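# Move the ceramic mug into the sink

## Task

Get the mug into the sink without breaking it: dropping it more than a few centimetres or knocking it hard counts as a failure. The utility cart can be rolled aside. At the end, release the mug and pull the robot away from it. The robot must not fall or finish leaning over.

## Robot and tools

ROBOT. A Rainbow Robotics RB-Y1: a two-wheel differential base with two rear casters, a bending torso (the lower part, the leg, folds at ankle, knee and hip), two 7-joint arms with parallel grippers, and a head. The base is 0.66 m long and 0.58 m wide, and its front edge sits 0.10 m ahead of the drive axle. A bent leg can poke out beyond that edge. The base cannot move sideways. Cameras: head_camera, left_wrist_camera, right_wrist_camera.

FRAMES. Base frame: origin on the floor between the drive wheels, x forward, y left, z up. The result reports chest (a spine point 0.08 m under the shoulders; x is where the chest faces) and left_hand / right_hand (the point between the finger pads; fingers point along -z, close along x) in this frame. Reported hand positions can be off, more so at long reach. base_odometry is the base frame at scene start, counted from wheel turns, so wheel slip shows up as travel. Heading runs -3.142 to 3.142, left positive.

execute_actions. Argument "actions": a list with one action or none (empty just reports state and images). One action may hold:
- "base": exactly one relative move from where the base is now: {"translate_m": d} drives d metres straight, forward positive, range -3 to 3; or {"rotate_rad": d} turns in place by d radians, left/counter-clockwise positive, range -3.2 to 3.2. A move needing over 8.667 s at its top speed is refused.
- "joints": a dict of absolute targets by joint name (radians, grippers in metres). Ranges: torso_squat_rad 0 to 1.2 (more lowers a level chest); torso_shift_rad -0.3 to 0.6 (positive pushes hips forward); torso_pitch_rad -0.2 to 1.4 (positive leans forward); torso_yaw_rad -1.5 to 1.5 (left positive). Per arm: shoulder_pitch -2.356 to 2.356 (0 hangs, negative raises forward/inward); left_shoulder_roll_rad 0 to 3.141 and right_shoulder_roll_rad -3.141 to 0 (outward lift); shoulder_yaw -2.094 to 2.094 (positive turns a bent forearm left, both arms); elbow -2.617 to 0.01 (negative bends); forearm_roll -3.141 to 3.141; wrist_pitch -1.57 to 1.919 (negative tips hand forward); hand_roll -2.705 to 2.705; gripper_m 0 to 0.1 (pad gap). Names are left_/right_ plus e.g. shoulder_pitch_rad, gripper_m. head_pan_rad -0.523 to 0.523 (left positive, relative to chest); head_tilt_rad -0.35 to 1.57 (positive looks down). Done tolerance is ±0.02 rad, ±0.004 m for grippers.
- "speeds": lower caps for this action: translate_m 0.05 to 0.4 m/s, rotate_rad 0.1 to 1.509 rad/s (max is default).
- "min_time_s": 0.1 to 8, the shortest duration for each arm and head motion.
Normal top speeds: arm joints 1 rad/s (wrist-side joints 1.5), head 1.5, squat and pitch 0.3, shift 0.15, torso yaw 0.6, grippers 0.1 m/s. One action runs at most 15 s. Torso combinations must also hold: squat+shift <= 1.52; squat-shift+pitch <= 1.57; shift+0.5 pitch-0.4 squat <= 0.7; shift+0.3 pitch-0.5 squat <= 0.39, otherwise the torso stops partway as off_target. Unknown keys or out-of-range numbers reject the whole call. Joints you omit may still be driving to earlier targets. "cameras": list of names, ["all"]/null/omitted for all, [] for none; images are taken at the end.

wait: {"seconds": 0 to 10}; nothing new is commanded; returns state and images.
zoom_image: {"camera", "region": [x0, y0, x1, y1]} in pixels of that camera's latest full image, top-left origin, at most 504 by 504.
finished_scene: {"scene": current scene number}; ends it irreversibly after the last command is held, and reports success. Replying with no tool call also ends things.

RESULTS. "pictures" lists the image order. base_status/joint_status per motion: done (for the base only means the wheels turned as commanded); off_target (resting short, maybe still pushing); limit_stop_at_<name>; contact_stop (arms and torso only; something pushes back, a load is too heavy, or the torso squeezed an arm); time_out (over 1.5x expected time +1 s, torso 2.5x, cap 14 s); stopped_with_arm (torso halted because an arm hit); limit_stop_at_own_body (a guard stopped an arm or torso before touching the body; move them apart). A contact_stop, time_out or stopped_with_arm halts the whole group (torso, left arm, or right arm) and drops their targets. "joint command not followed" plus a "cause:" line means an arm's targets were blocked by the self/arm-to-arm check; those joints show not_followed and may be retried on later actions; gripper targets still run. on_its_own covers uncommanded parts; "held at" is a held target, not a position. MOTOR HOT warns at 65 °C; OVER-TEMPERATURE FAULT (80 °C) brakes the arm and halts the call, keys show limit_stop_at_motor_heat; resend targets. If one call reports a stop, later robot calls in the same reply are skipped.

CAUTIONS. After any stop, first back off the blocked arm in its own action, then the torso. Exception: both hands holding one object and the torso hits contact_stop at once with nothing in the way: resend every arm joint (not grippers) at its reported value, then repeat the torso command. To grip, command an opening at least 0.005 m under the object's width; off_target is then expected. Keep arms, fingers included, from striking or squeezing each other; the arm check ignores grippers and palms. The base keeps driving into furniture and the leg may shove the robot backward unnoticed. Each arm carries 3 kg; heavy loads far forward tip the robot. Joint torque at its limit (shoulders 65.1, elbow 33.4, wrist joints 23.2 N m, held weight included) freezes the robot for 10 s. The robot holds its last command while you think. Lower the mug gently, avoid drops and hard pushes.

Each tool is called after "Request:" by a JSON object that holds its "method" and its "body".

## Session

Request:
{"method": "execute_actions", "body": {"actions": []}}

Scene clock: 0.00 s.
base_odometry: x=+0.000 y=+0.000 heading=+0.000 (m, m, rad; odometry frame)
base_status: not commanded
joint_positions: torso_squat_rad=+0.350 torso_shift_rad=+0.001 torso_pitch_rad=+0.001 torso_yaw_rad=-0.001 left_shoulder_pitch_rad=+0.000 left_shoulder_roll_rad=+0.023 left_shoulder_yaw_rad=+0.014 left_elbow_rad=-0.258 left_forearm_roll_rad=+0.013 left_wrist_pitch_rad=-0.025 left_hand_roll_rad=+0.045 left_gripper_m=+0.100 right_shoulder_pitch_rad=+0.000 right_shoulder_roll_rad=-0.022 right_shoulder_yaw_rad=-0.046 right_elbow_rad=-0.182 right_forearm_roll_rad=-0.009 right_wrist_pitch_rad=-0.023 right_hand_roll_rad=-0.025 right_gripper_m=+0.101 head_pan_rad=+0.001 head_tilt_rad=+0.400
joint_status: not commanded
chest: x=-0.2271 y=-0.0004 z=+1.2476 quat_wxyz=(+1.000, +0.000, +0.001, +0.000) (m; base frame)
left_hand: x=-0.0969 y=+0.2390 z=+0.5749 quat_wxyz=(+0.989, +0.009, -0.141, +0.034) (m; base frame)
right_hand: x=-0.1348 y=-0.2413 z=+0.5686 quat_wxyz=(+0.994, -0.012, -0.102, -0.039) (m; base frame)
pictures: head_camera, left_wrist_camera, right_wrist_camera
Images, in order (width x height): head_camera 896x504, left_wrist_camera 644x364, right_wrist_camera 644x364.

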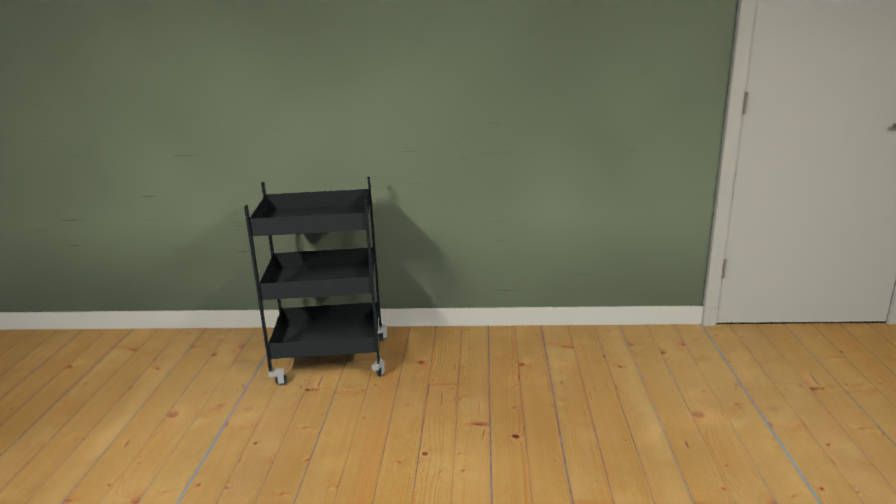

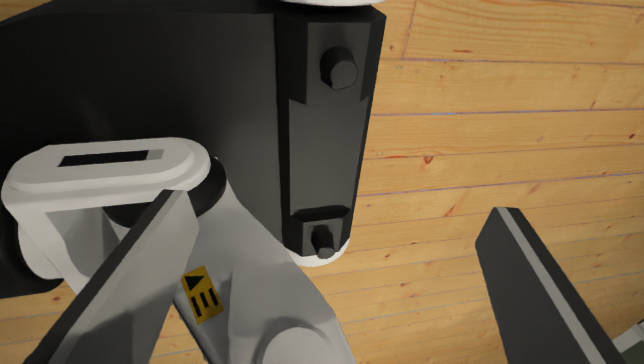

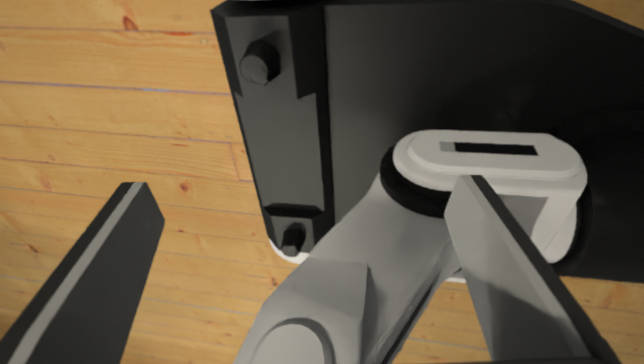

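Request:
{"method": "execute_actions", "body": {"actions": [{"joints":{"head_pan_rad":-0.52,"torso_yaw_rad":-0.9,"left_shoulder_roll_rad":0.1,"right_shoulder_roll_rad":-0.1}}]}}

Scene clock: 5.30 s.
base_odometry: x=+0.000 y=+0.000 heading=+0.000 (m, m, rad; odometry frame)
base_status: not commanded
joint_positions: torso_squat_rad=+0.350 torso_shift_rad=+0.001 torso_pitch_rad=+0.001 torso_yaw_rad=-0.900 left_shoulder_pitch_rad=+0.000 left_shoulder_roll_rad=+0.100 left_shoulder_yaw_rad=+0.014 left_elbow_rad=-0.259 left_forearm_roll_rad=+0.013 left_wrist_pitch_rad=-0.025 left_hand_roll_rad=+0.045 left_gripper_m=+0.100 right_shoulder_pitch_rad=+0.000 right_shoulder_roll_rad=-0.100 right_shoulder_yaw_rad=-0.046 right_elbow_rad=-0.182 right_forearm_roll_rad=-0.009 right_wrist_pitch_rad=-0.023 right_hand_roll_rad=-0.025 right_gripper_m=+0.101 head_pan_rad=-0.520 head_tilt_rad=+0.400
joint_status: all done
chest: x=-0.2271 y=-0.0004 z=+1.2476 quat_wxyz=(+0.900, +0.000, +0.001, -0.435) (m; base frame)
left_hand: x=+0.0862 y=+0.0818 z=+0.5784 quat_wxyz=(+0.902, -0.021, -0.148, -0.404) (m; base frame)
right_hand: x=-0.4051 y=-0.2601 z=+0.5729 quat_wxyz=(+0.879, -0.091, -0.071, -0.463) (m; base frame)
pictures: head_camera, left_wrist_camera, right_wrist_camera
Images, in order (width x height): head_camera 896x504, left_wrist_camera 644x364, right_wrist_camera 644x364.

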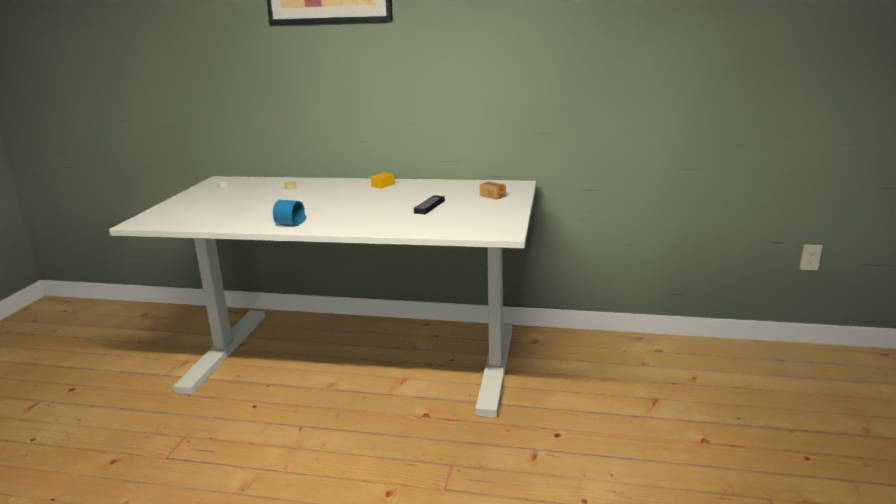

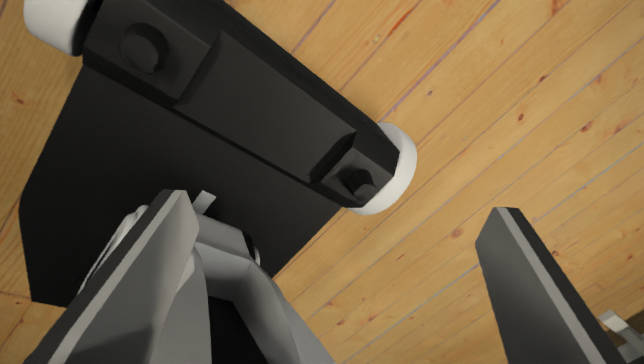

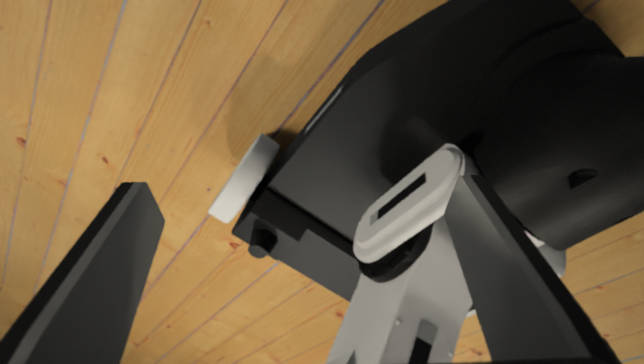

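Request:
{"method": "zoom_image", "body": {"camera": "head_camera", "region": [230, 170, 350, 250]}}

Region (230, 170, 350, 250) of head_camera's 896x504 image, scaled by 4.200, with more detail than that image has.

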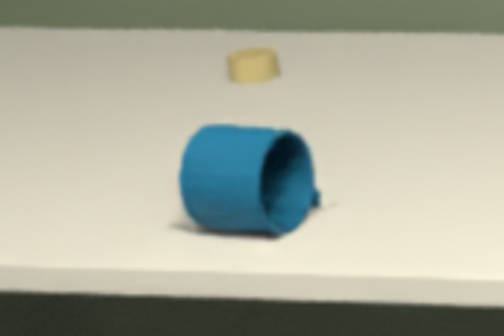

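Request:
{"method": "execute_actions", "body": {"actions": [{"base":{"rotate_rad":-1.19},"joints":{"torso_yaw_rad":0,"torso_squat_rad":0,"torso_pitch_rad":0.4,"head_pan_rad":0,"head_tilt_rad":0.15,"left_shoulder_pitch_rad":-0.4,"left_elbow_rad":-0.1,"right_shoulder_pitch_rad":-0.988,"right_shoulder_roll_rad":-0.151,"right_shoulder_yaw_rad":-0.29,"right_elbow_rad":-1.272,"right_forearm_roll_rad":0,"right_wrist_pitch_rad":1.831,"right_hand_roll_rad":0},"min_time_s":2.5}], "cameras": ["head_camera"]}}

Scene clock: 30.20 s.
base_odometry: x=+0.000 y=+0.000 heading=-1.189 (m, m, rad; odometry frame)
base_status: done
joint_positions: torso_squat_rad=+0.000 torso_shift_rad=+0.001 torso_pitch_rad=+0.400 torso_yaw_rad=+0.000 left_shoulder_pitch_rad=-0.400 left_shoulder_roll_rad=+0.100 left_shoulder_yaw_rad=+0.014 left_elbow_rad=-0.100 left_forearm_roll_rad=+0.013 left_wrist_pitch_rad=-0.025 left_hand_roll_rad=+0.045 left_gripper_m=+0.100 right_shoulder_pitch_rad=-0.988 right_shoulder_roll_rad=-0.151 right_shoulder_yaw_rad=-0.290 right_elbow_rad=-1.272 right_forearm_roll_rad=+0.000 right_wrist_pitch_rad=+1.831 right_hand_roll_rad=+0.000 right_gripper_m=+0.101 head_pan_rad=+0.000 head_tilt_rad=+0.150
joint_status: all done
chest: x=-0.1069 y=-0.0004 z=+1.2655 quat_wxyz=(+0.980, +0.000, +0.199, +0.000) (m; base frame)
left_hand: x=-0.0308 y=+0.2696 z=+0.5777 quat_wxyz=(+0.997, +0.031, -0.055, -0.033) (m; base frame)
right_hand: x=+0.3522 y=-0.2199 z=+0.9267 quat_wxyz=(+1.000, +0.000, +0.000, +0.000) (m; base frame)
pictures: head_camera
Images, in order (width x height): head_camera 896x504.

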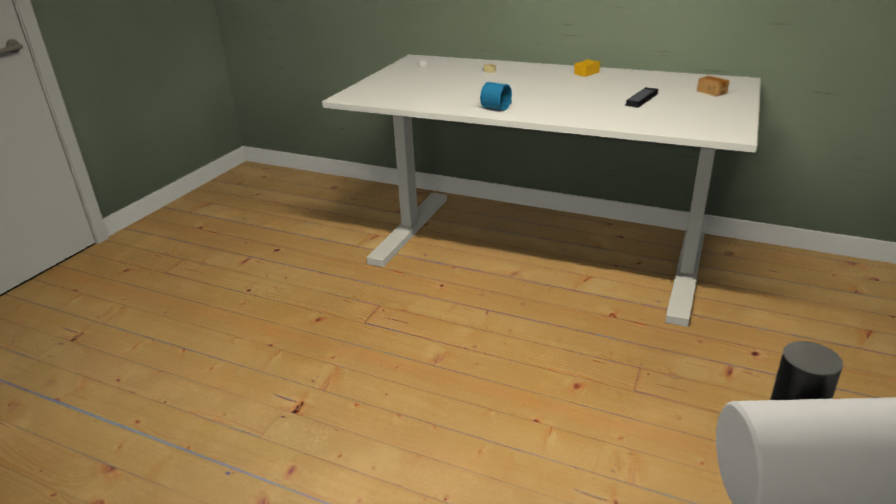

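Request:
{"method": "execute_actions", "body": {"actions": [{"base":{"translate_m":1.75},"joints":{"head_tilt_rad":0.5,"head_pan_rad":-0.2}}], "cameras": ["head_camera","right_wrist_camera"]}}

Scene clock: 43.20 s.
base_odometry: x=+0.651 y=-1.624 heading=-1.190 (m, m, rad; odometry frame)
base_status: done
joint_positions: torso_squat_rad=+0.000 torso_shift_rad=+0.001 torso_pitch_rad=+0.400 torso_yaw_rad=+0.000 left_shoulder_pitch_rad=-0.400 left_shoulder_roll_rad=+0.100 left_shoulder_yaw_rad=+0.014 left_elbow_rad=-0.100 left_forearm_roll_rad=+0.013 left_wrist_pitch_rad=-0.025 left_hand_roll_rad=+0.045 left_gripper_m=+0.100 right_shoulder_pitch_rad=-0.988 right_shoulder_roll_rad=-0.151 right_shoulder_yaw_rad=-0.290 right_elbow_rad=-1.272 right_forearm_roll_rad=+0.000 right_wrist_pitch_rad=+1.831 right_hand_roll_rad=+0.000 right_gripper_m=+0.101 head_pan_rad=-0.200 head_tilt_rad=+0.500
joint_status: all done
chest: x=-0.1069 y=-0.0004 z=+1.2655 quat_wxyz=(+0.980, +0.000, +0.199, +0.000) (m; base frame)
left_hand: x=-0.0307 y=+0.2695 z=+0.5777 quat_wxyz=(+0.997, +0.031, -0.055, -0.033) (m; base frame)
right_hand: x=+0.3522 y=-0.2199 z=+0.9268 quat_wxyz=(+1.000, +0.000, +0.000, +0.000) (m; base frame)
pictures: head_camera, right_wrist_camera
Images, in order (width x height): head_camera 896x504, right_wrist_camera 644x364.

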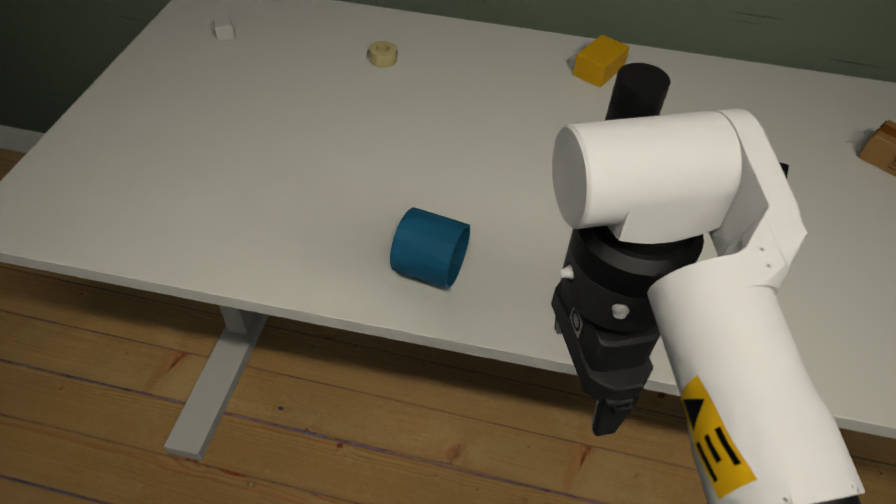

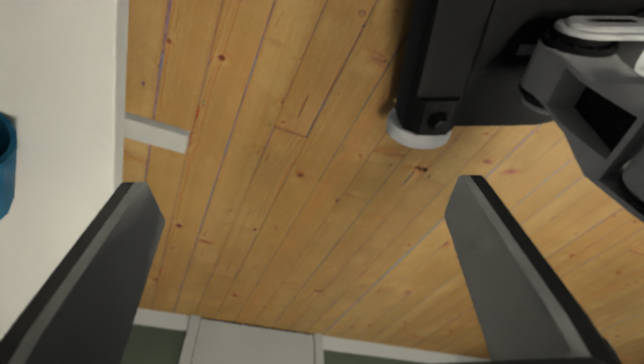

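Request:
{"method": "execute_actions", "body": {"actions": [{"base":{"translate_m":0.265},"joints":{"head_tilt_rad":0.75,"torso_yaw_rad":0.155,"right_hand_roll_rad":-0.59,"torso_squat_rad":0.3}}], "cameras": ["head_camera","right_wrist_camera"]}}

Scene clock: 52.53 s.
base_odometry: x=+0.749 y=-1.870 heading=-1.190 (m, m, rad; odometry frame)
base_status: done
joint_positions: torso_squat_rad=+0.300 torso_shift_rad=+0.001 torso_pitch_rad=+0.400 torso_yaw_rad=+0.155 left_shoulder_pitch_rad=-0.400 left_shoulder_roll_rad=+0.100 left_shoulder_yaw_rad=+0.014 left_elbow_rad=-0.100 left_forearm_roll_rad=+0.013 left_wrist_pitch_rad=-0.025 left_hand_roll_rad=+0.045 left_gripper_m=+0.100 right_shoulder_pitch_rad=-0.988 right_shoulder_roll_rad=-0.151 right_shoulder_yaw_rad=-0.290 right_elbow_rad=-1.272 right_forearm_roll_rad=+0.000 right_wrist_pitch_rad=+1.831 right_hand_roll_rad=-0.590 right_gripper_m=+0.101 head_pan_rad=-0.200 head_tilt_rad=+0.750
joint_status: all done
chest: x=-0.1069 y=-0.0004 z=+1.2342 quat_wxyz=(+0.977, +0.015, +0.198, +0.076) (m; base frame)
left_hand: x=-0.0728 y=+0.3185 z=+0.5642 quat_wxyz=(+0.996, +0.065, -0.052, +0.036) (m; base frame)
right_hand: x=+0.3773 y=-0.1317 z=+0.8849 quat_wxyz=(+0.975, +0.029, +0.009, -0.221) (m; base frame)
pictures: head_camera, right_wrist_camera
Images, in order (width x height): head_camera 896x504, right_wrist_camera 644x364.

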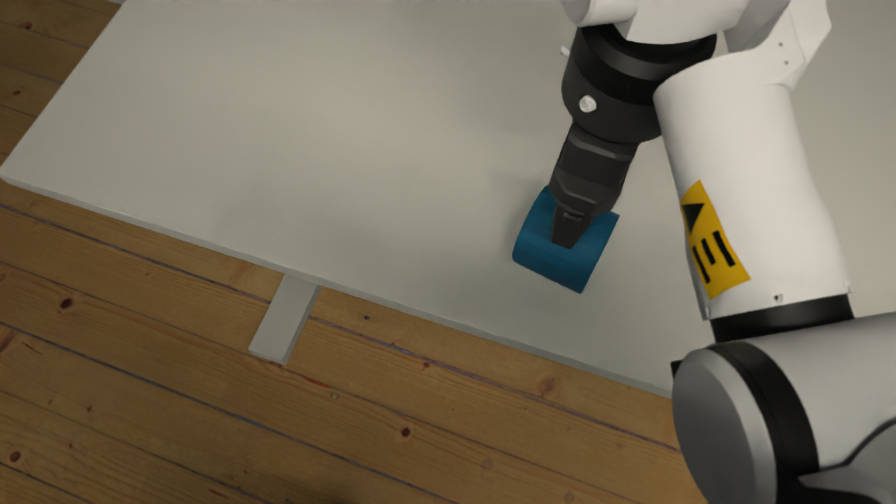

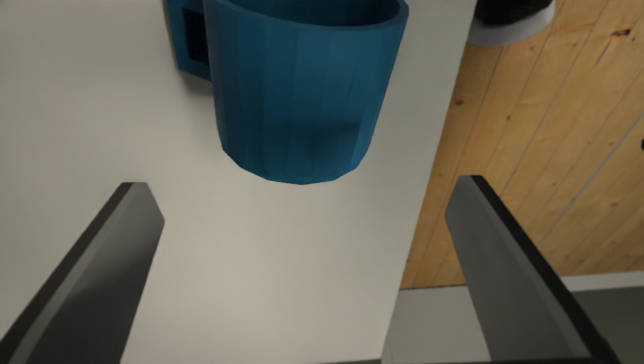

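Request:
{"method": "execute_actions", "body": {"actions": [{"base":{"translate_m":0.002},"joints":{"right_hand_roll_rad":-0.68,"torso_squat_rad":0.515}}], "cameras": ["head_camera","right_wrist_camera"]}}

Scene clock: 68.33 s.
base_odometry: x=+0.750 y=-1.872 heading=-1.191 (m, m, rad; odometry frame)
base_status: done
joint_positions: torso_squat_rad=+0.515 torso_shift_rad=+0.001 torso_pitch_rad=+0.400 torso_yaw_rad=+0.155 left_shoulder_pitch_rad=-0.400 left_shoulder_roll_rad=+0.100 left_shoulder_yaw_rad=+0.014 left_elbow_rad=-0.100 left_forearm_roll_rad=+0.013 left_wrist_pitch_rad=-0.025 left_hand_roll_rad=+0.045 left_gripper_m=+0.100 right_shoulder_pitch_rad=-0.988 right_shoulder_roll_rad=-0.151 right_shoulder_yaw_rad=-0.290 right_elbow_rad=-1.272 right_forearm_roll_rad=+0.000 right_wrist_pitch_rad=+1.831 right_hand_roll_rad=-0.680 right_gripper_m=+0.101 head_pan_rad=-0.200 head_tilt_rad=+0.750
joint_status: all done
chest: x=-0.1071 y=-0.0004 z=+1.1747 quat_wxyz=(+0.977, +0.015, +0.198, +0.076) (m; base frame)
left_hand: x=-0.0728 y=+0.3185 z=+0.5047 quat_wxyz=(+0.996, +0.065, -0.052, +0.036) (m; base frame)
right_hand: x=+0.3772 y=-0.1317 z=+0.8255 quat_wxyz=(+0.964, +0.029, +0.010, -0.265) (m; base frame)
pictures: head_camera, right_wrist_camera
Images, in order (width x height): head_camera 896x504, right_wrist_camera 644x364.

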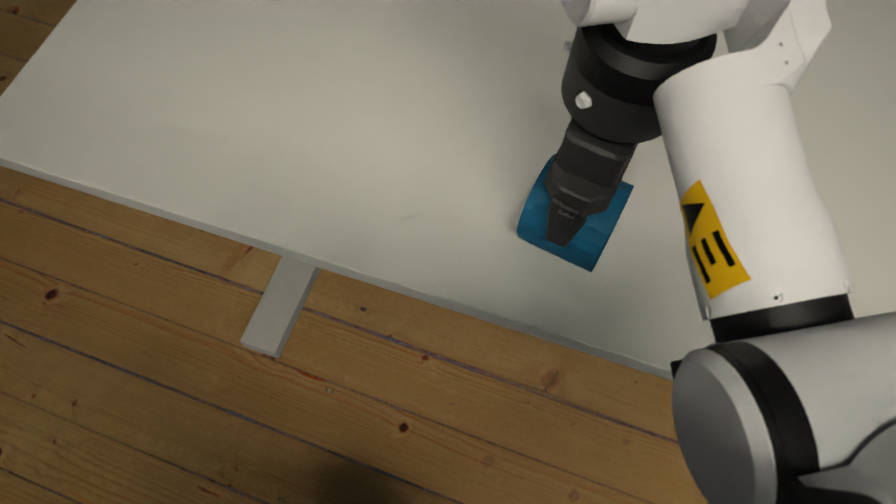

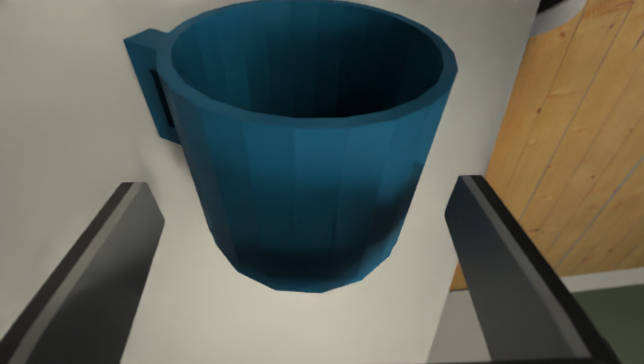

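Request:
{"method": "execute_actions", "body": {"actions": [{"joints":{"torso_squat_rad":0.585}}], "cameras": ["head_camera","right_wrist_camera"]}}

Scene clock: 75.00 s.
base_odometry: x=+0.750 y=-1.872 heading=-1.191 (m, m, rad; odometry frame)
base_status: not commanded
joint_positions: torso_squat_rad=+0.585 torso_shift_rad=+0.001 torso_pitch_rad=+0.400 torso_yaw_rad=+0.155 left_shoulder_pitch_rad=-0.400 left_shoulder_roll_rad=+0.100 left_shoulder_yaw_rad=+0.014 left_elbow_rad=-0.100 left_forearm_roll_rad=+0.013 left_wrist_pitch_rad=-0.025 left_hand_roll_rad=+0.045 left_gripper_m=+0.100 right_shoulder_pitch_rad=-0.988 right_shoulder_roll_rad=-0.151 right_shoulder_yaw_rad=-0.290 right_elbow_rad=-1.272 right_forearm_roll_rad=+0.000 right_wrist_pitch_rad=+1.831 right_hand_roll_rad=-0.680 right_gripper_m=+0.101 head_pan_rad=-0.200 head_tilt_rad=+0.750
joint_status: all done
chest: x=-0.1071 y=-0.0004 z=+1.1491 quat_wxyz=(+0.977, +0.015, +0.198, +0.076) (m; base frame)
left_hand: x=-0.0728 y=+0.3185 z=+0.4791 quat_wxyz=(+0.996, +0.065, -0.052, +0.036) (m; base frame)
right_hand: x=+0.3772 y=-0.1316 z=+0.7999 quat_wxyz=(+0.964, +0.029, +0.010, -0.265) (m; base frame)
pictures: head_camera, right_wrist_camera
Images, in order (width x height): head_camera 896x504, right_wrist_camera 644x364.

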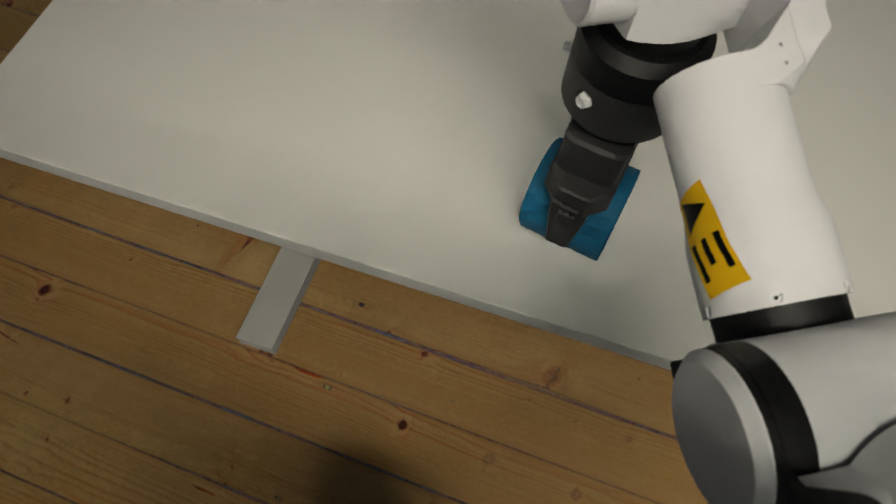

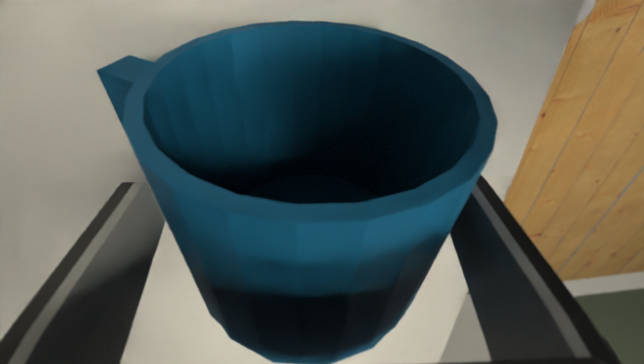

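Request:
{"method": "execute_actions", "body": {"actions": [{"joints":{"torso_squat_rad":0.6}}], "cameras": ["right_wrist_camera"]}}

Request:
{"method": "execute_actions", "body": {"actions": [{"joints":{"right_gripper_m":0.065}}], "cameras": ["head_camera","right_wrist_camera"]}}

Scene clock: 88.97 s.
base_odometry: x=+0.750 y=-1.872 heading=-1.191 (m, m, rad; odometry frame)
base_status: not commanded
joint_positions: torso_squat_rad=+0.600 torso_shift_rad=+0.001 torso_pitch_rad=+0.400 torso_yaw_rad=+0.155 left_shoulder_pitch_rad=-0.400 left_shoulder_roll_rad=+0.100 left_shoulder_yaw_rad=+0.014 left_elbow_rad=-0.100 left_forearm_roll_rad=+0.013 left_wrist_pitch_rad=-0.025 left_hand_roll_rad=+0.045 left_gripper_m=+0.100 right_shoulder_pitch_rad=-0.988 right_shoulder_roll_rad=-0.151 right_shoulder_yaw_rad=-0.290 right_elbow_rad=-1.272 right_forearm_roll_rad=+0.000 right_wrist_pitch_rad=+1.831 right_hand_roll_rad=-0.680 right_gripper_m=+0.101 head_pan_rad=-0.200 head_tilt_rad=+0.750
joint_status: all done
chest: x=-0.1071 y=-0.0004 z=+1.1433 quat_wxyz=(+0.977, +0.015, +0.198, +0.076) (m; base frame)
left_hand: x=-0.0728 y=+0.3185 z=+0.4732 quat_wxyz=(+0.996, +0.065, -0.052, +0.036) (m; base frame)
right_hand: x=+0.3772 y=-0.1316 z=+0.7940 quat_wxyz=(+0.964, +0.029, +0.010, -0.265) (m; base frame)
pictures: right_wrist_camera
Images, in order (width x height): right_wrist_camera 644x364.

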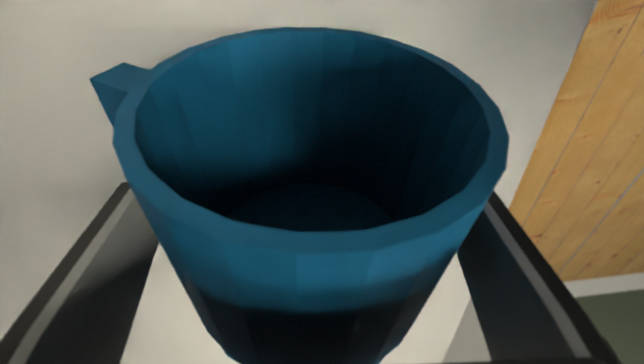

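Scene clock: 89.80 s.
base_odometry: x=+0.750 y=-1.872 heading=-1.191 (m, m, rad; odometry frame)
base_status: not commanded
joint_positions: torso_squat_rad=+0.600 torso_shift_rad=+0.001 torso_pitch_rad=+0.400 torso_yaw_rad=+0.155 left_shoulder_pitch_rad=-0.400 left_shoulder_roll_rad=+0.100 left_shoulder_yaw_rad=+0.014 left_elbow_rad=-0.100 left_forearm_roll_rad=+0.013 left_wrist_pitch_rad=-0.025 left_hand_roll_rad=+0.045 left_gripper_m=+0.100 right_shoulder_pitch_rad=-0.988 right_shoulder_roll_rad=-0.151 right_shoulder_yaw_rad=-0.290 right_elbow_rad=-1.272 right_forearm_roll_rad=+0.000 right_wrist_pitch_rad=+1.831 right_hand_roll_rad=-0.680 right_gripper_m=+0.091 head_pan_rad=-0.200 head_tilt_rad=+0.750
joint_status: right_gripper_m off_target (ended at +0.091, target +0.065)
chest: x=-0.1071 y=-0.0004 z=+1.1433 quat_wxyz=(+0.977, +0.015, +0.198, +0.076) (m; base frame)
left_hand: x=-0.0728 y=+0.3185 z=+0.4732 quat_wxyz=(+0.996, +0.065, -0.052, +0.036) (m; base frame)
right_hand: x=+0.3772 y=-0.1316 z=+0.7940 quat_wxyz=(+0.964, +0.029, +0.010, -0.265) (m; base frame)
pictures: head_camera, right_wrist_camera
Images, in order (width x height): head_camera 896x504, right_wrist_camera 644x364.

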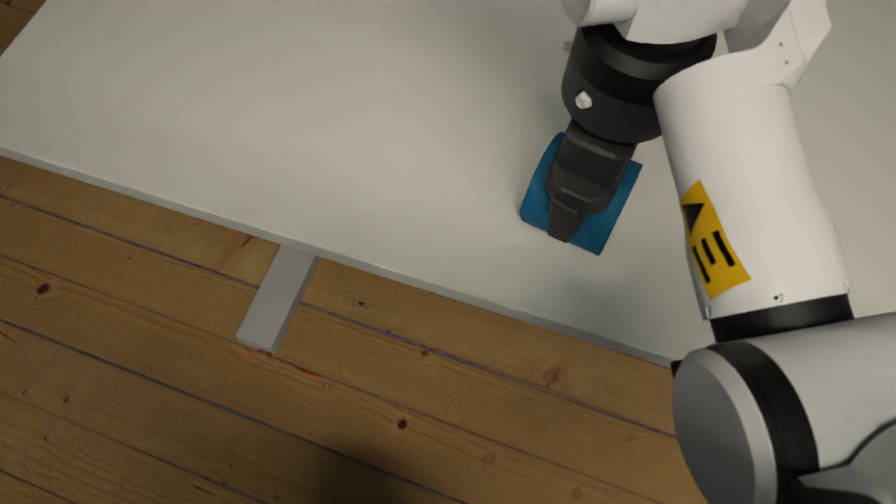

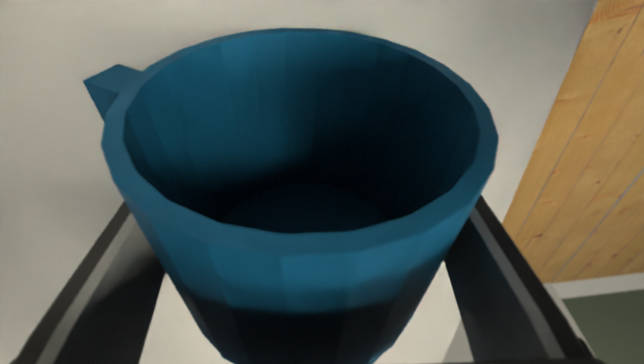

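Request:
{"method": "execute_actions", "body": {"actions": [{"joints":{"torso_squat_rad":0.52}}], "cameras": ["right_wrist_camera"]}}

Request:
{"method": "execute_actions", "body": {"actions": [{"base":{"translate_m":-0.65},"joints":{"torso_squat_rad":0.0,"torso_yaw_rad":0,"head_pan_rad":0,"head_tilt_rad":0.05}}], "cameras": ["right_wrist_camera"]}}

Request:
{"method": "execute_actions", "body": {"actions": [{"base":{"rotate_rad":2.76}}], "cameras": ["head_camera","right_wrist_camera"]}}

Scene clock: 98.33 s.
base_odometry: x=+0.750 y=-1.872 heading=-1.191 (m, m, rad; odometry frame)
base_status: not commanded
joint_positions: torso_squat_rad=+0.520 torso_shift_rad=+0.001 torso_pitch_rad=+0.400 torso_yaw_rad=+0.155 left_shoulder_pitch_rad=-0.400 left_shoulder_roll_rad=+0.100 left_shoulder_yaw_rad=+0.014 left_elbow_rad=-0.100 left_forearm_roll_rad=+0.013 left_wrist_pitch_rad=-0.025 left_hand_roll_rad=+0.045 left_gripper_m=+0.100 right_shoulder_pitch_rad=-0.988 right_shoulder_roll_rad=-0.151 right_shoulder_yaw_rad=-0.290 right_elbow_rad=-1.272 right_forearm_roll_rad=+0.000 right_wrist_pitch_rad=+1.831 right_hand_roll_rad=-0.680 right_gripper_m=+0.091 head_pan_rad=-0.200 head_tilt_rad=+0.750
joint_status: all done
chest: x=-0.1069 y=-0.0004 z=+1.1729 quat_wxyz=(+0.977, +0.015, +0.198, +0.076) (m; base frame)
left_hand: x=-0.0729 y=+0.3185 z=+0.5029 quat_wxyz=(+0.996, +0.065, -0.052, +0.036) (m; base frame)
right_hand: x=+0.3771 y=-0.1317 z=+0.8235 quat_wxyz=(+0.964, +0.029, +0.011, -0.265) (m; base frame)
pictures: right_wrist_camera
Images, in order (width x height): right_wrist_camera 644x364.

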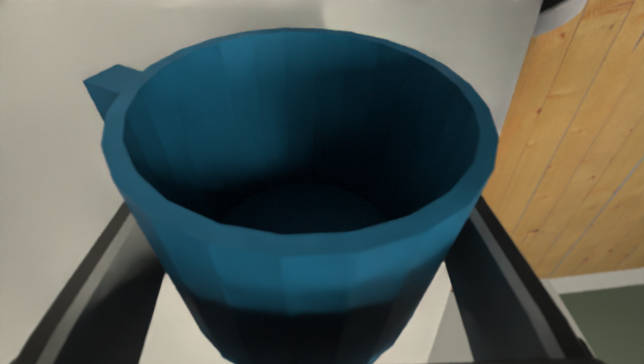

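Scene clock: 101.73 s.
base_odometry: x=+0.509 y=-1.269 heading=-1.192 (m, m, rad; odometry frame)
base_status: done
joint_positions: torso_squat_rad=+0.000 torso_shift_rad=+0.001 torso_pitch_rad=+0.400 torso_yaw_rad=+0.000 left_shoulder_pitch_rad=-0.400 left_shoulder_roll_rad=+0.100 left_shoulder_yaw_rad=+0.014 left_elbow_rad=-0.100 left_forearm_roll_rad=+0.013 left_wrist_pitch_rad=-0.025 left_hand_roll_rad=+0.045 left_gripper_m=+0.100 right_shoulder_pitch_rad=-0.988 right_shoulder_roll_rad=-0.151 right_shoulder_yaw_rad=-0.290 right_elbow_rad=-1.272 right_forearm_roll_rad=+0.000 right_wrist_pitch_rad=+1.831 right_hand_roll_rad=-0.680 right_gripper_m=+0.091 head_pan_rad=+0.000 head_tilt_rad=+0.050
joint_status: all done
chest: x=-0.1069 y=-0.0004 z=+1.2655 quat_wxyz=(+0.980, +0.000, +0.199, +0.000) (m; base frame)
left_hand: x=-0.0308 y=+0.2696 z=+0.5777 quat_wxyz=(+0.997, +0.031, -0.055, -0.033) (m; base frame)
right_hand: x=+0.3520 y=-0.2200 z=+0.9266 quat_wxyz=(+0.943, +0.000, +0.001, -0.333) (m; base frame)
pictures: right_wrist_camera
Images, in order (width x height): right_wrist_camera 644x364.

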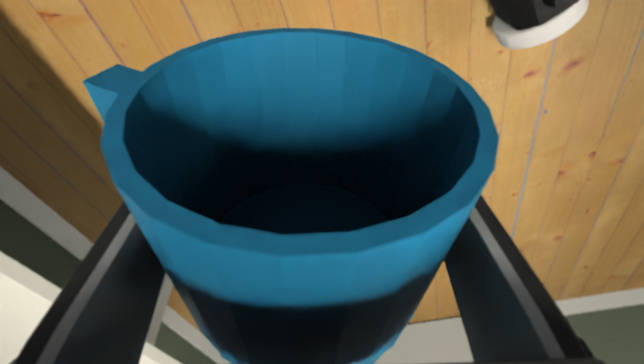

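Scene clock: 106.77 s.
base_odometry: x=+0.509 y=-1.269 heading=+1.568 (m, m, rad; odometry frame)
base_status: done
joint_positions: torso_squat_rad=+0.000 torso_shift_rad=+0.001 torso_pitch_rad=+0.400 torso_yaw_rad=+0.000 left_shoulder_pitch_rad=-0.400 left_shoulder_roll_rad=+0.100 left_shoulder_yaw_rad=+0.014 left_elbow_rad=-0.100 left_forearm_roll_rad=+0.013 left_wrist_pitch_rad=-0.025 left_hand_roll_rad=+0.045 left_gripper_m=+0.100 right_shoulder_pitch_rad=-0.988 right_shoulder_roll_rad=-0.151 right_shoulder_yaw_rad=-0.290 right_elbow_rad=-1.272 right_forearm_roll_rad=+0.000 right_wrist_pitch_rad=+1.831 right_hand_roll_rad=-0.680 right_gripper_m=+0.091 head_pan_rad=+0.000 head_tilt_rad=+0.050
joint_status: not commanded
chest: x=-0.1069 y=-0.0004 z=+1.2655 quat_wxyz=(+0.980, +0.000, +0.199, +0.000) (m; base frame)
left_hand: x=-0.0308 y=+0.2696 z=+0.5777 quat_wxyz=(+0.997, +0.031, -0.055, -0.033) (m; base frame)
right_hand: x=+0.3520 y=-0.2200 z=+0.9266 quat_wxyz=(+0.943, +0.000, +0.001, -0.333) (m; base frame)
pictures: head_camera, right_wrist_camera
Images, in order (width x height): head_camera 896x504, right_wrist_camera 644x364.

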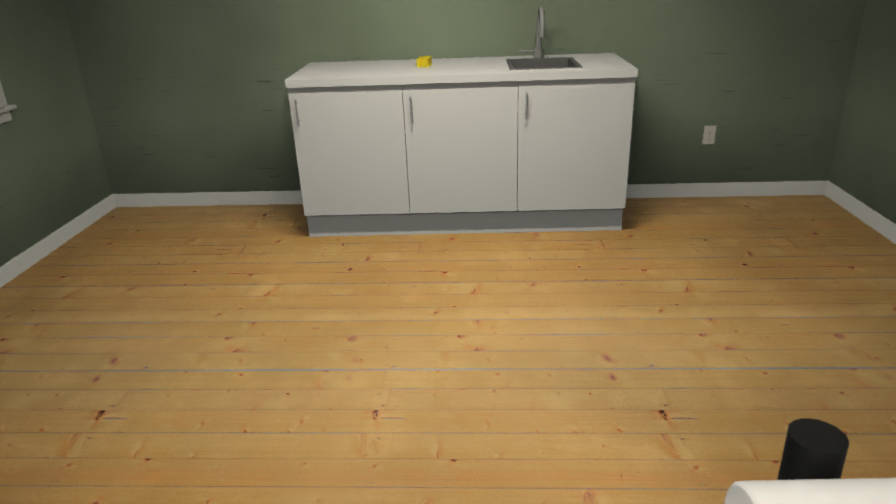

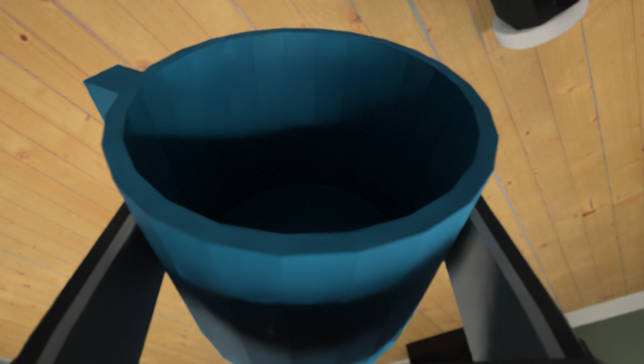

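Request:
{"method": "execute_actions", "body": {"actions": [{"base":{"rotate_rad":-0.063}}], "cameras": []}}

Request:
{"method": "execute_actions", "body": {"actions": [{"base":{"translate_m":2.9},"joints":{"head_tilt_rad":0.3,"right_shoulder_pitch_rad":-1.481,"right_shoulder_roll_rad":-0.316,"right_shoulder_yaw_rad":-0.348,"right_elbow_rad":-0.672,"right_wrist_pitch_rad":1.747,"right_hand_roll_rad":-0.5},"min_time_s":7}], "cameras": ["head_camera","right_wrist_camera"]}}

Scene clock: 116.73 s.
base_odometry: x=+0.509 y=-1.268 heading=+1.505 (m, m, rad; odometry frame)
base_status: done
joint_positions: torso_squat_rad=+0.000 torso_shift_rad=+0.001 torso_pitch_rad=+0.400 torso_yaw_rad=+0.000 left_shoulder_pitch_rad=-0.400 left_shoulder_roll_rad=+0.100 left_shoulder_yaw_rad=+0.014 left_elbow_rad=-0.100 left_forearm_roll_rad=+0.013 left_wrist_pitch_rad=-0.025 left_hand_roll_rad=+0.045 left_gripper_m=+0.100 right_shoulder_pitch_rad=-0.988 right_shoulder_roll_rad=-0.151 right_shoulder_yaw_rad=-0.290 right_elbow_rad=-1.272 right_forearm_roll_rad=+0.000 right_wrist_pitch_rad=+1.831 right_hand_roll_rad=-0.680 right_gripper_m=+0.091 head_pan_rad=+0.000 head_tilt_rad=+0.050
joint_status: not commanded
chest: x=-0.1069 y=-0.0005 z=+1.2655 quat_wxyz=(+0.980, +0.000, +0.199, +0.000) (m; base frame)
left_hand: x=-0.0308 y=+0.2695 z=+0.5777 quat_wxyz=(+0.997, +0.031, -0.055, -0.033) (m; base frame)
right_hand: x=+0.3520 y=-0.2200 z=+0.9266 quat_wxyz=(+0.943, +0.000, +0.001, -0.333) (m; base frame)
pictures: none
No camera images: the call's "cameras" was empty. Leave "cameras" out to get every camera's image.

Scene clock: 125.57 s.
base_odometry: x=+0.696 y=+1.626 heading=+1.506 (m, m, rad; odometry frame)
base_status: done
joint_positions: torso_squat_rad=+0.000 torso_shift_rad=+0.001 torso_pitch_rad=+0.400 torso_yaw_rad=+0.000 left_shoulder_pitch_rad=-0.400 left_shoulder_roll_rad=+0.100 left_shoulder_yaw_rad=+0.014 left_elbow_rad=-0.100 left_forearm_roll_rad=+0.013 left_wrist_pitch_rad=-0.025 left_hand_roll_rad=+0.045 left_gripper_m=+0.100 right_shoulder_pitch_rad=-1.480 right_shoulder_roll_rad=-0.315 right_shoulder_yaw_rad=-0.348 right_elbow_rad=-0.672 right_forearm_roll_rad=+0.000 right_wrist_pitch_rad=+1.747 right_hand_roll_rad=-0.500 right_gripper_m=+0.091 head_pan_rad=+0.000 head_tilt_rad=+0.300
joint_status: all done
chest: x=-0.1068 y=-0.0005 z=+1.2655 quat_wxyz=(+0.980, +0.000, +0.199, +0.000) (m; base frame)
left_hand: x=-0.0307 y=+0.2695 z=+0.5777 quat_wxyz=(+0.997, +0.031, -0.055, -0.033) (m; base frame)
right_hand: x=+0.4391 y=-0.2198 z=+1.0183 quat_wxyz=(+0.969, +0.000, +0.001, -0.247) (m; base frame)
pictures: head_camera, right_wrist_camera
Images, in order (width x height): head_camera 896x504, right_wrist_camera 644x364.

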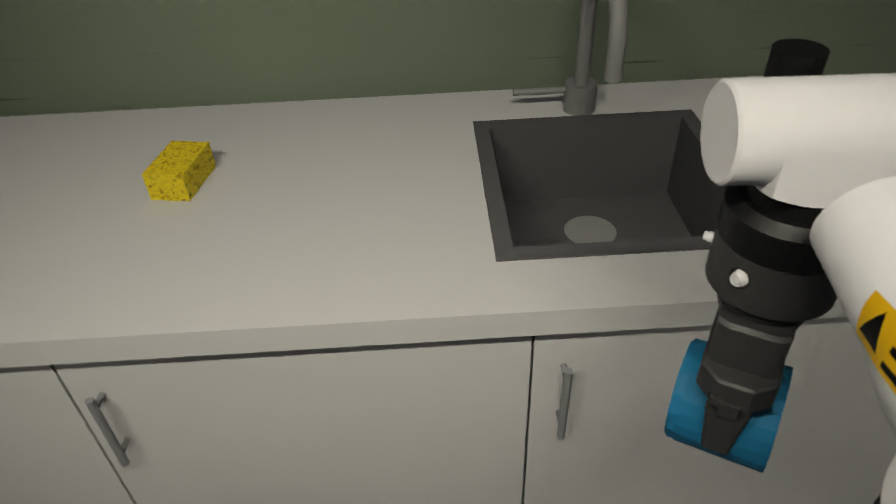

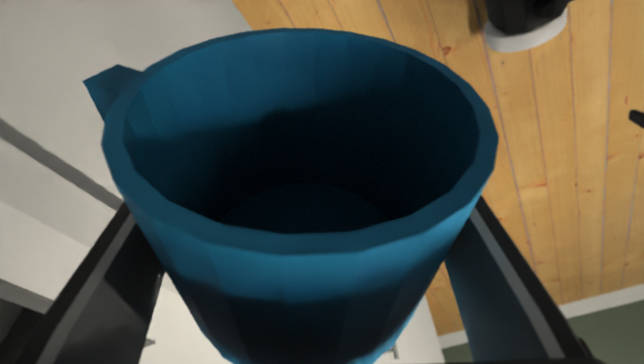

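Request:
{"method": "execute_actions", "body": {"actions": [{"base":{"translate_m":0.425},"joints":{"head_tilt_rad":0.5,"head_pan_rad":-0.2,"left_shoulder_roll_rad":0.25}}], "cameras": ["head_camera","right_wrist_camera"]}}

Scene clock: 134.33 s.
base_odometry: x=+0.724 y=+2.050 heading=+1.507 (m, m, rad; odometry frame)
base_status: done
joint_positions: torso_squat_rad=+0.000 torso_shift_rad=+0.001 torso_pitch_rad=+0.400 torso_yaw_rad=+0.000 left_shoulder_pitch_rad=-0.400 left_shoulder_roll_rad=+0.250 left_shoulder_yaw_rad=+0.014 left_elbow_rad=-0.100 left_forearm_roll_rad=+0.013 left_wrist_pitch_rad=-0.025 left_hand_roll_rad=+0.045 left_gripper_m=+0.100 right_shoulder_pitch_rad=-1.480 right_shoulder_roll_rad=-0.316 right_shoulder_yaw_rad=-0.348 right_elbow_rad=-0.672 right_forearm_roll_rad=+0.000 right_wrist_pitch_rad=+1.747 right_hand_roll_rad=-0.500 right_gripper_m=+0.091 head_pan_rad=-0.200 head_tilt_rad=+0.500
joint_status: all done
chest: x=-0.1068 y=-0.0005 z=+1.2655 quat_wxyz=(+0.980, +0.000, +0.199, +0.000) (m; base frame)
left_hand: x=-0.0153 y=+0.3816 z=+0.5945 quat_wxyz=(+0.992, +0.106, -0.063, -0.039) (m; base frame)
right_hand: x=+0.4391 y=-0.2199 z=+1.0183 quat_wxyz=(+0.969, +0.000, +0.001, -0.247) (m; base frame)
pictures: head_camera, right_wrist_camera
Images, in order (width x height): head_camera 896x504, right_wrist_camera 644x364.

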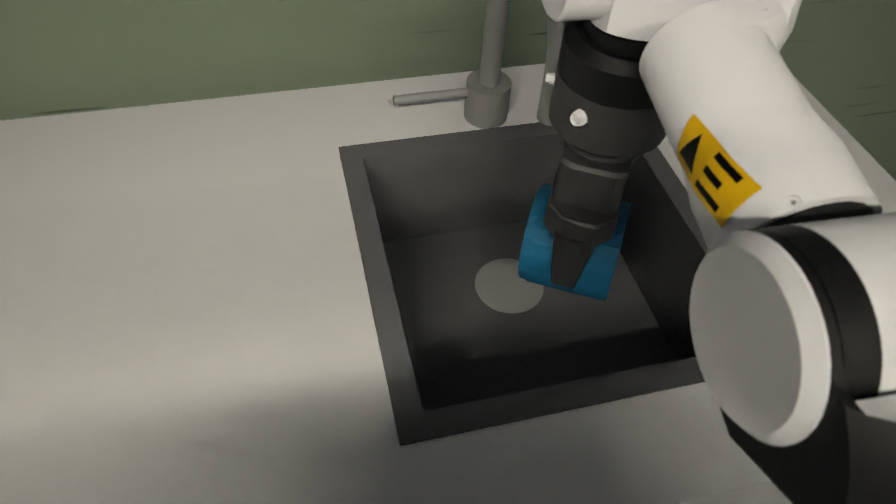

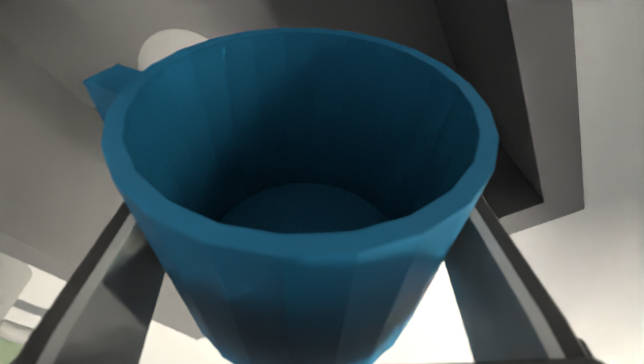

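Request:
{"method": "execute_actions", "body": {"actions": [{"base":{"translate_m":0.012},"joints":{"torso_squat_rad":0.68,"head_tilt_rad":0.4}}], "cameras": ["head_camera","right_wrist_camera"]}}

Scene clock: 148.10 s.
base_odometry: x=+0.724 y=+2.062 heading=+1.508 (m, m, rad; odometry frame)
base_status: done
joint_positions: torso_squat_rad=+0.680 torso_shift_rad=+0.001 torso_pitch_rad=+0.400 torso_yaw_rad=+0.000 left_shoulder_pitch_rad=-0.400 left_shoulder_roll_rad=+0.250 left_shoulder_yaw_rad=+0.014 left_elbow_rad=-0.100 left_forearm_roll_rad=+0.013 left_wrist_pitch_rad=-0.025 left_hand_roll_rad=+0.045 left_gripper_m=+0.100 right_shoulder_pitch_rad=-1.480 right_shoulder_roll_rad=-0.316 right_shoulder_yaw_rad=-0.348 right_elbow_rad=-0.672 right_forearm_roll_rad=+0.000 right_wrist_pitch_rad=+1.747 right_hand_roll_rad=-0.500 right_gripper_m=+0.091 head_pan_rad=-0.200 head_tilt_rad=+0.400
joint_status: all done
chest: x=-0.1070 y=-0.0004 z=+1.1098 quat_wxyz=(+0.980, +0.000, +0.199, +0.000) (m; base frame)
left_hand: x=-0.0153 y=+0.3817 z=+0.4389 quat_wxyz=(+0.992, +0.106, -0.063, -0.039) (m; base frame)
right_hand: x=+0.4389 y=-0.2198 z=+0.8628 quat_wxyz=(+0.969, +0.000, +0.001, -0.247) (m; base frame)
pictures: head_camera, right_wrist_camera
Images, in order (width x height): head_camera 896x504, right_wrist_camera 644x364.

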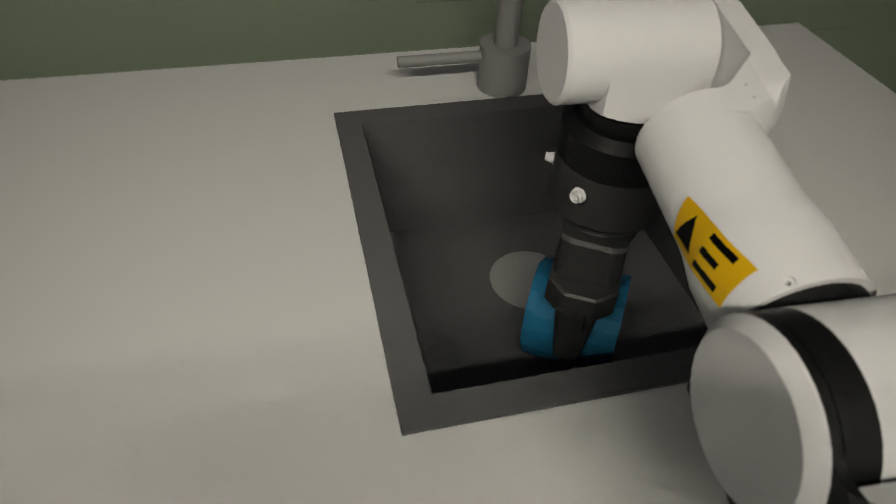

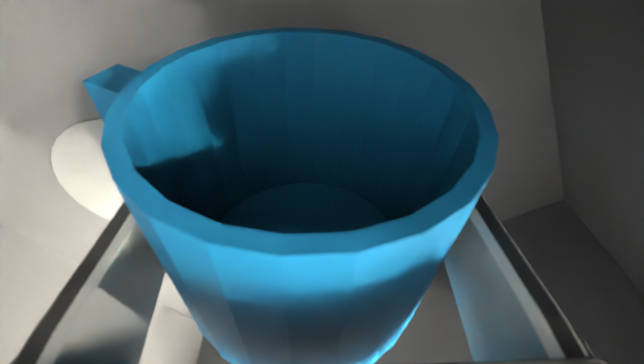

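Request:
{"method": "execute_actions", "body": {"actions": [{"joints":{"torso_squat_rad":0.74}}], "cameras": ["head_camera","right_wrist_camera"]}}

Scene clock: 151.83 s.
base_odometry: x=+0.724 y=+2.062 heading=+1.508 (m, m, rad; odometry frame)
base_status: not commanded
joint_positions: torso_squat_rad=+0.740 torso_shift_rad=+0.001 torso_pitch_rad=+0.400 torso_yaw_rad=+0.000 left_shoulder_pitch_rad=-0.400 left_shoulder_roll_rad=+0.250 left_shoulder_yaw_rad=+0.014 left_elbow_rad=-0.100 left_forearm_roll_rad=+0.013 left_wrist_pitch_rad=-0.025 left_hand_roll_rad=+0.045 left_gripper_m=+0.100 right_shoulder_pitch_rad=-1.480 right_shoulder_roll_rad=-0.316 right_shoulder_yaw_rad=-0.348 right_elbow_rad=-0.672 right_forearm_roll_rad=+0.000 right_wrist_pitch_rad=+1.747 right_hand_roll_rad=-0.500 right_gripper_m=+0.091 head_pan_rad=-0.200 head_tilt_rad=+0.400
joint_status: all done
chest: x=-0.1070 y=-0.0004 z=+1.0824 quat_wxyz=(+0.980, +0.000, +0.199, +0.000) (m; base frame)
left_hand: x=-0.0154 y=+0.3817 z=+0.4115 quat_wxyz=(+0.992, +0.106, -0.063, -0.039) (m; base frame)
right_hand: x=+0.4389 y=-0.2198 z=+0.8354 quat_wxyz=(+0.969, +0.000, +0.001, -0.247) (m; base frame)
pictures: head_camera, right_wrist_camera
Images, in order (width x height): head_camera 896x504, right_wrist_camera 644x364.

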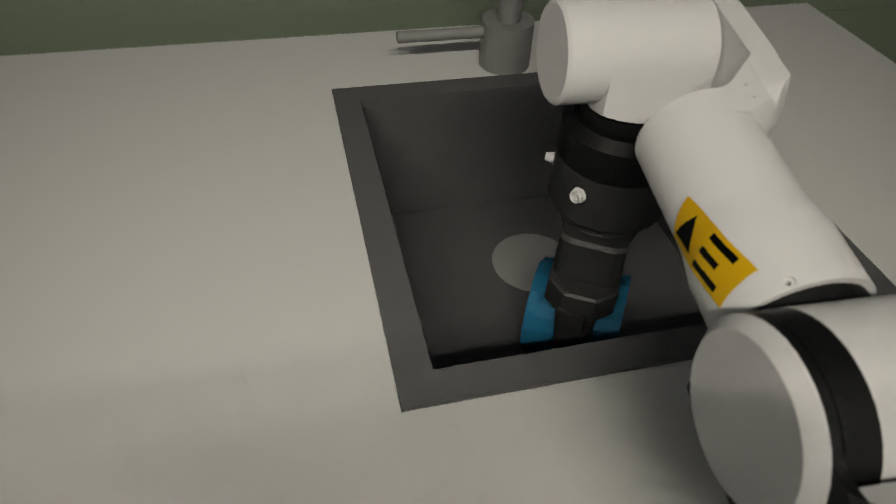

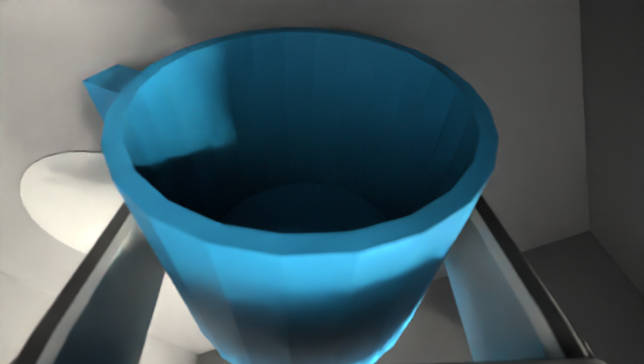

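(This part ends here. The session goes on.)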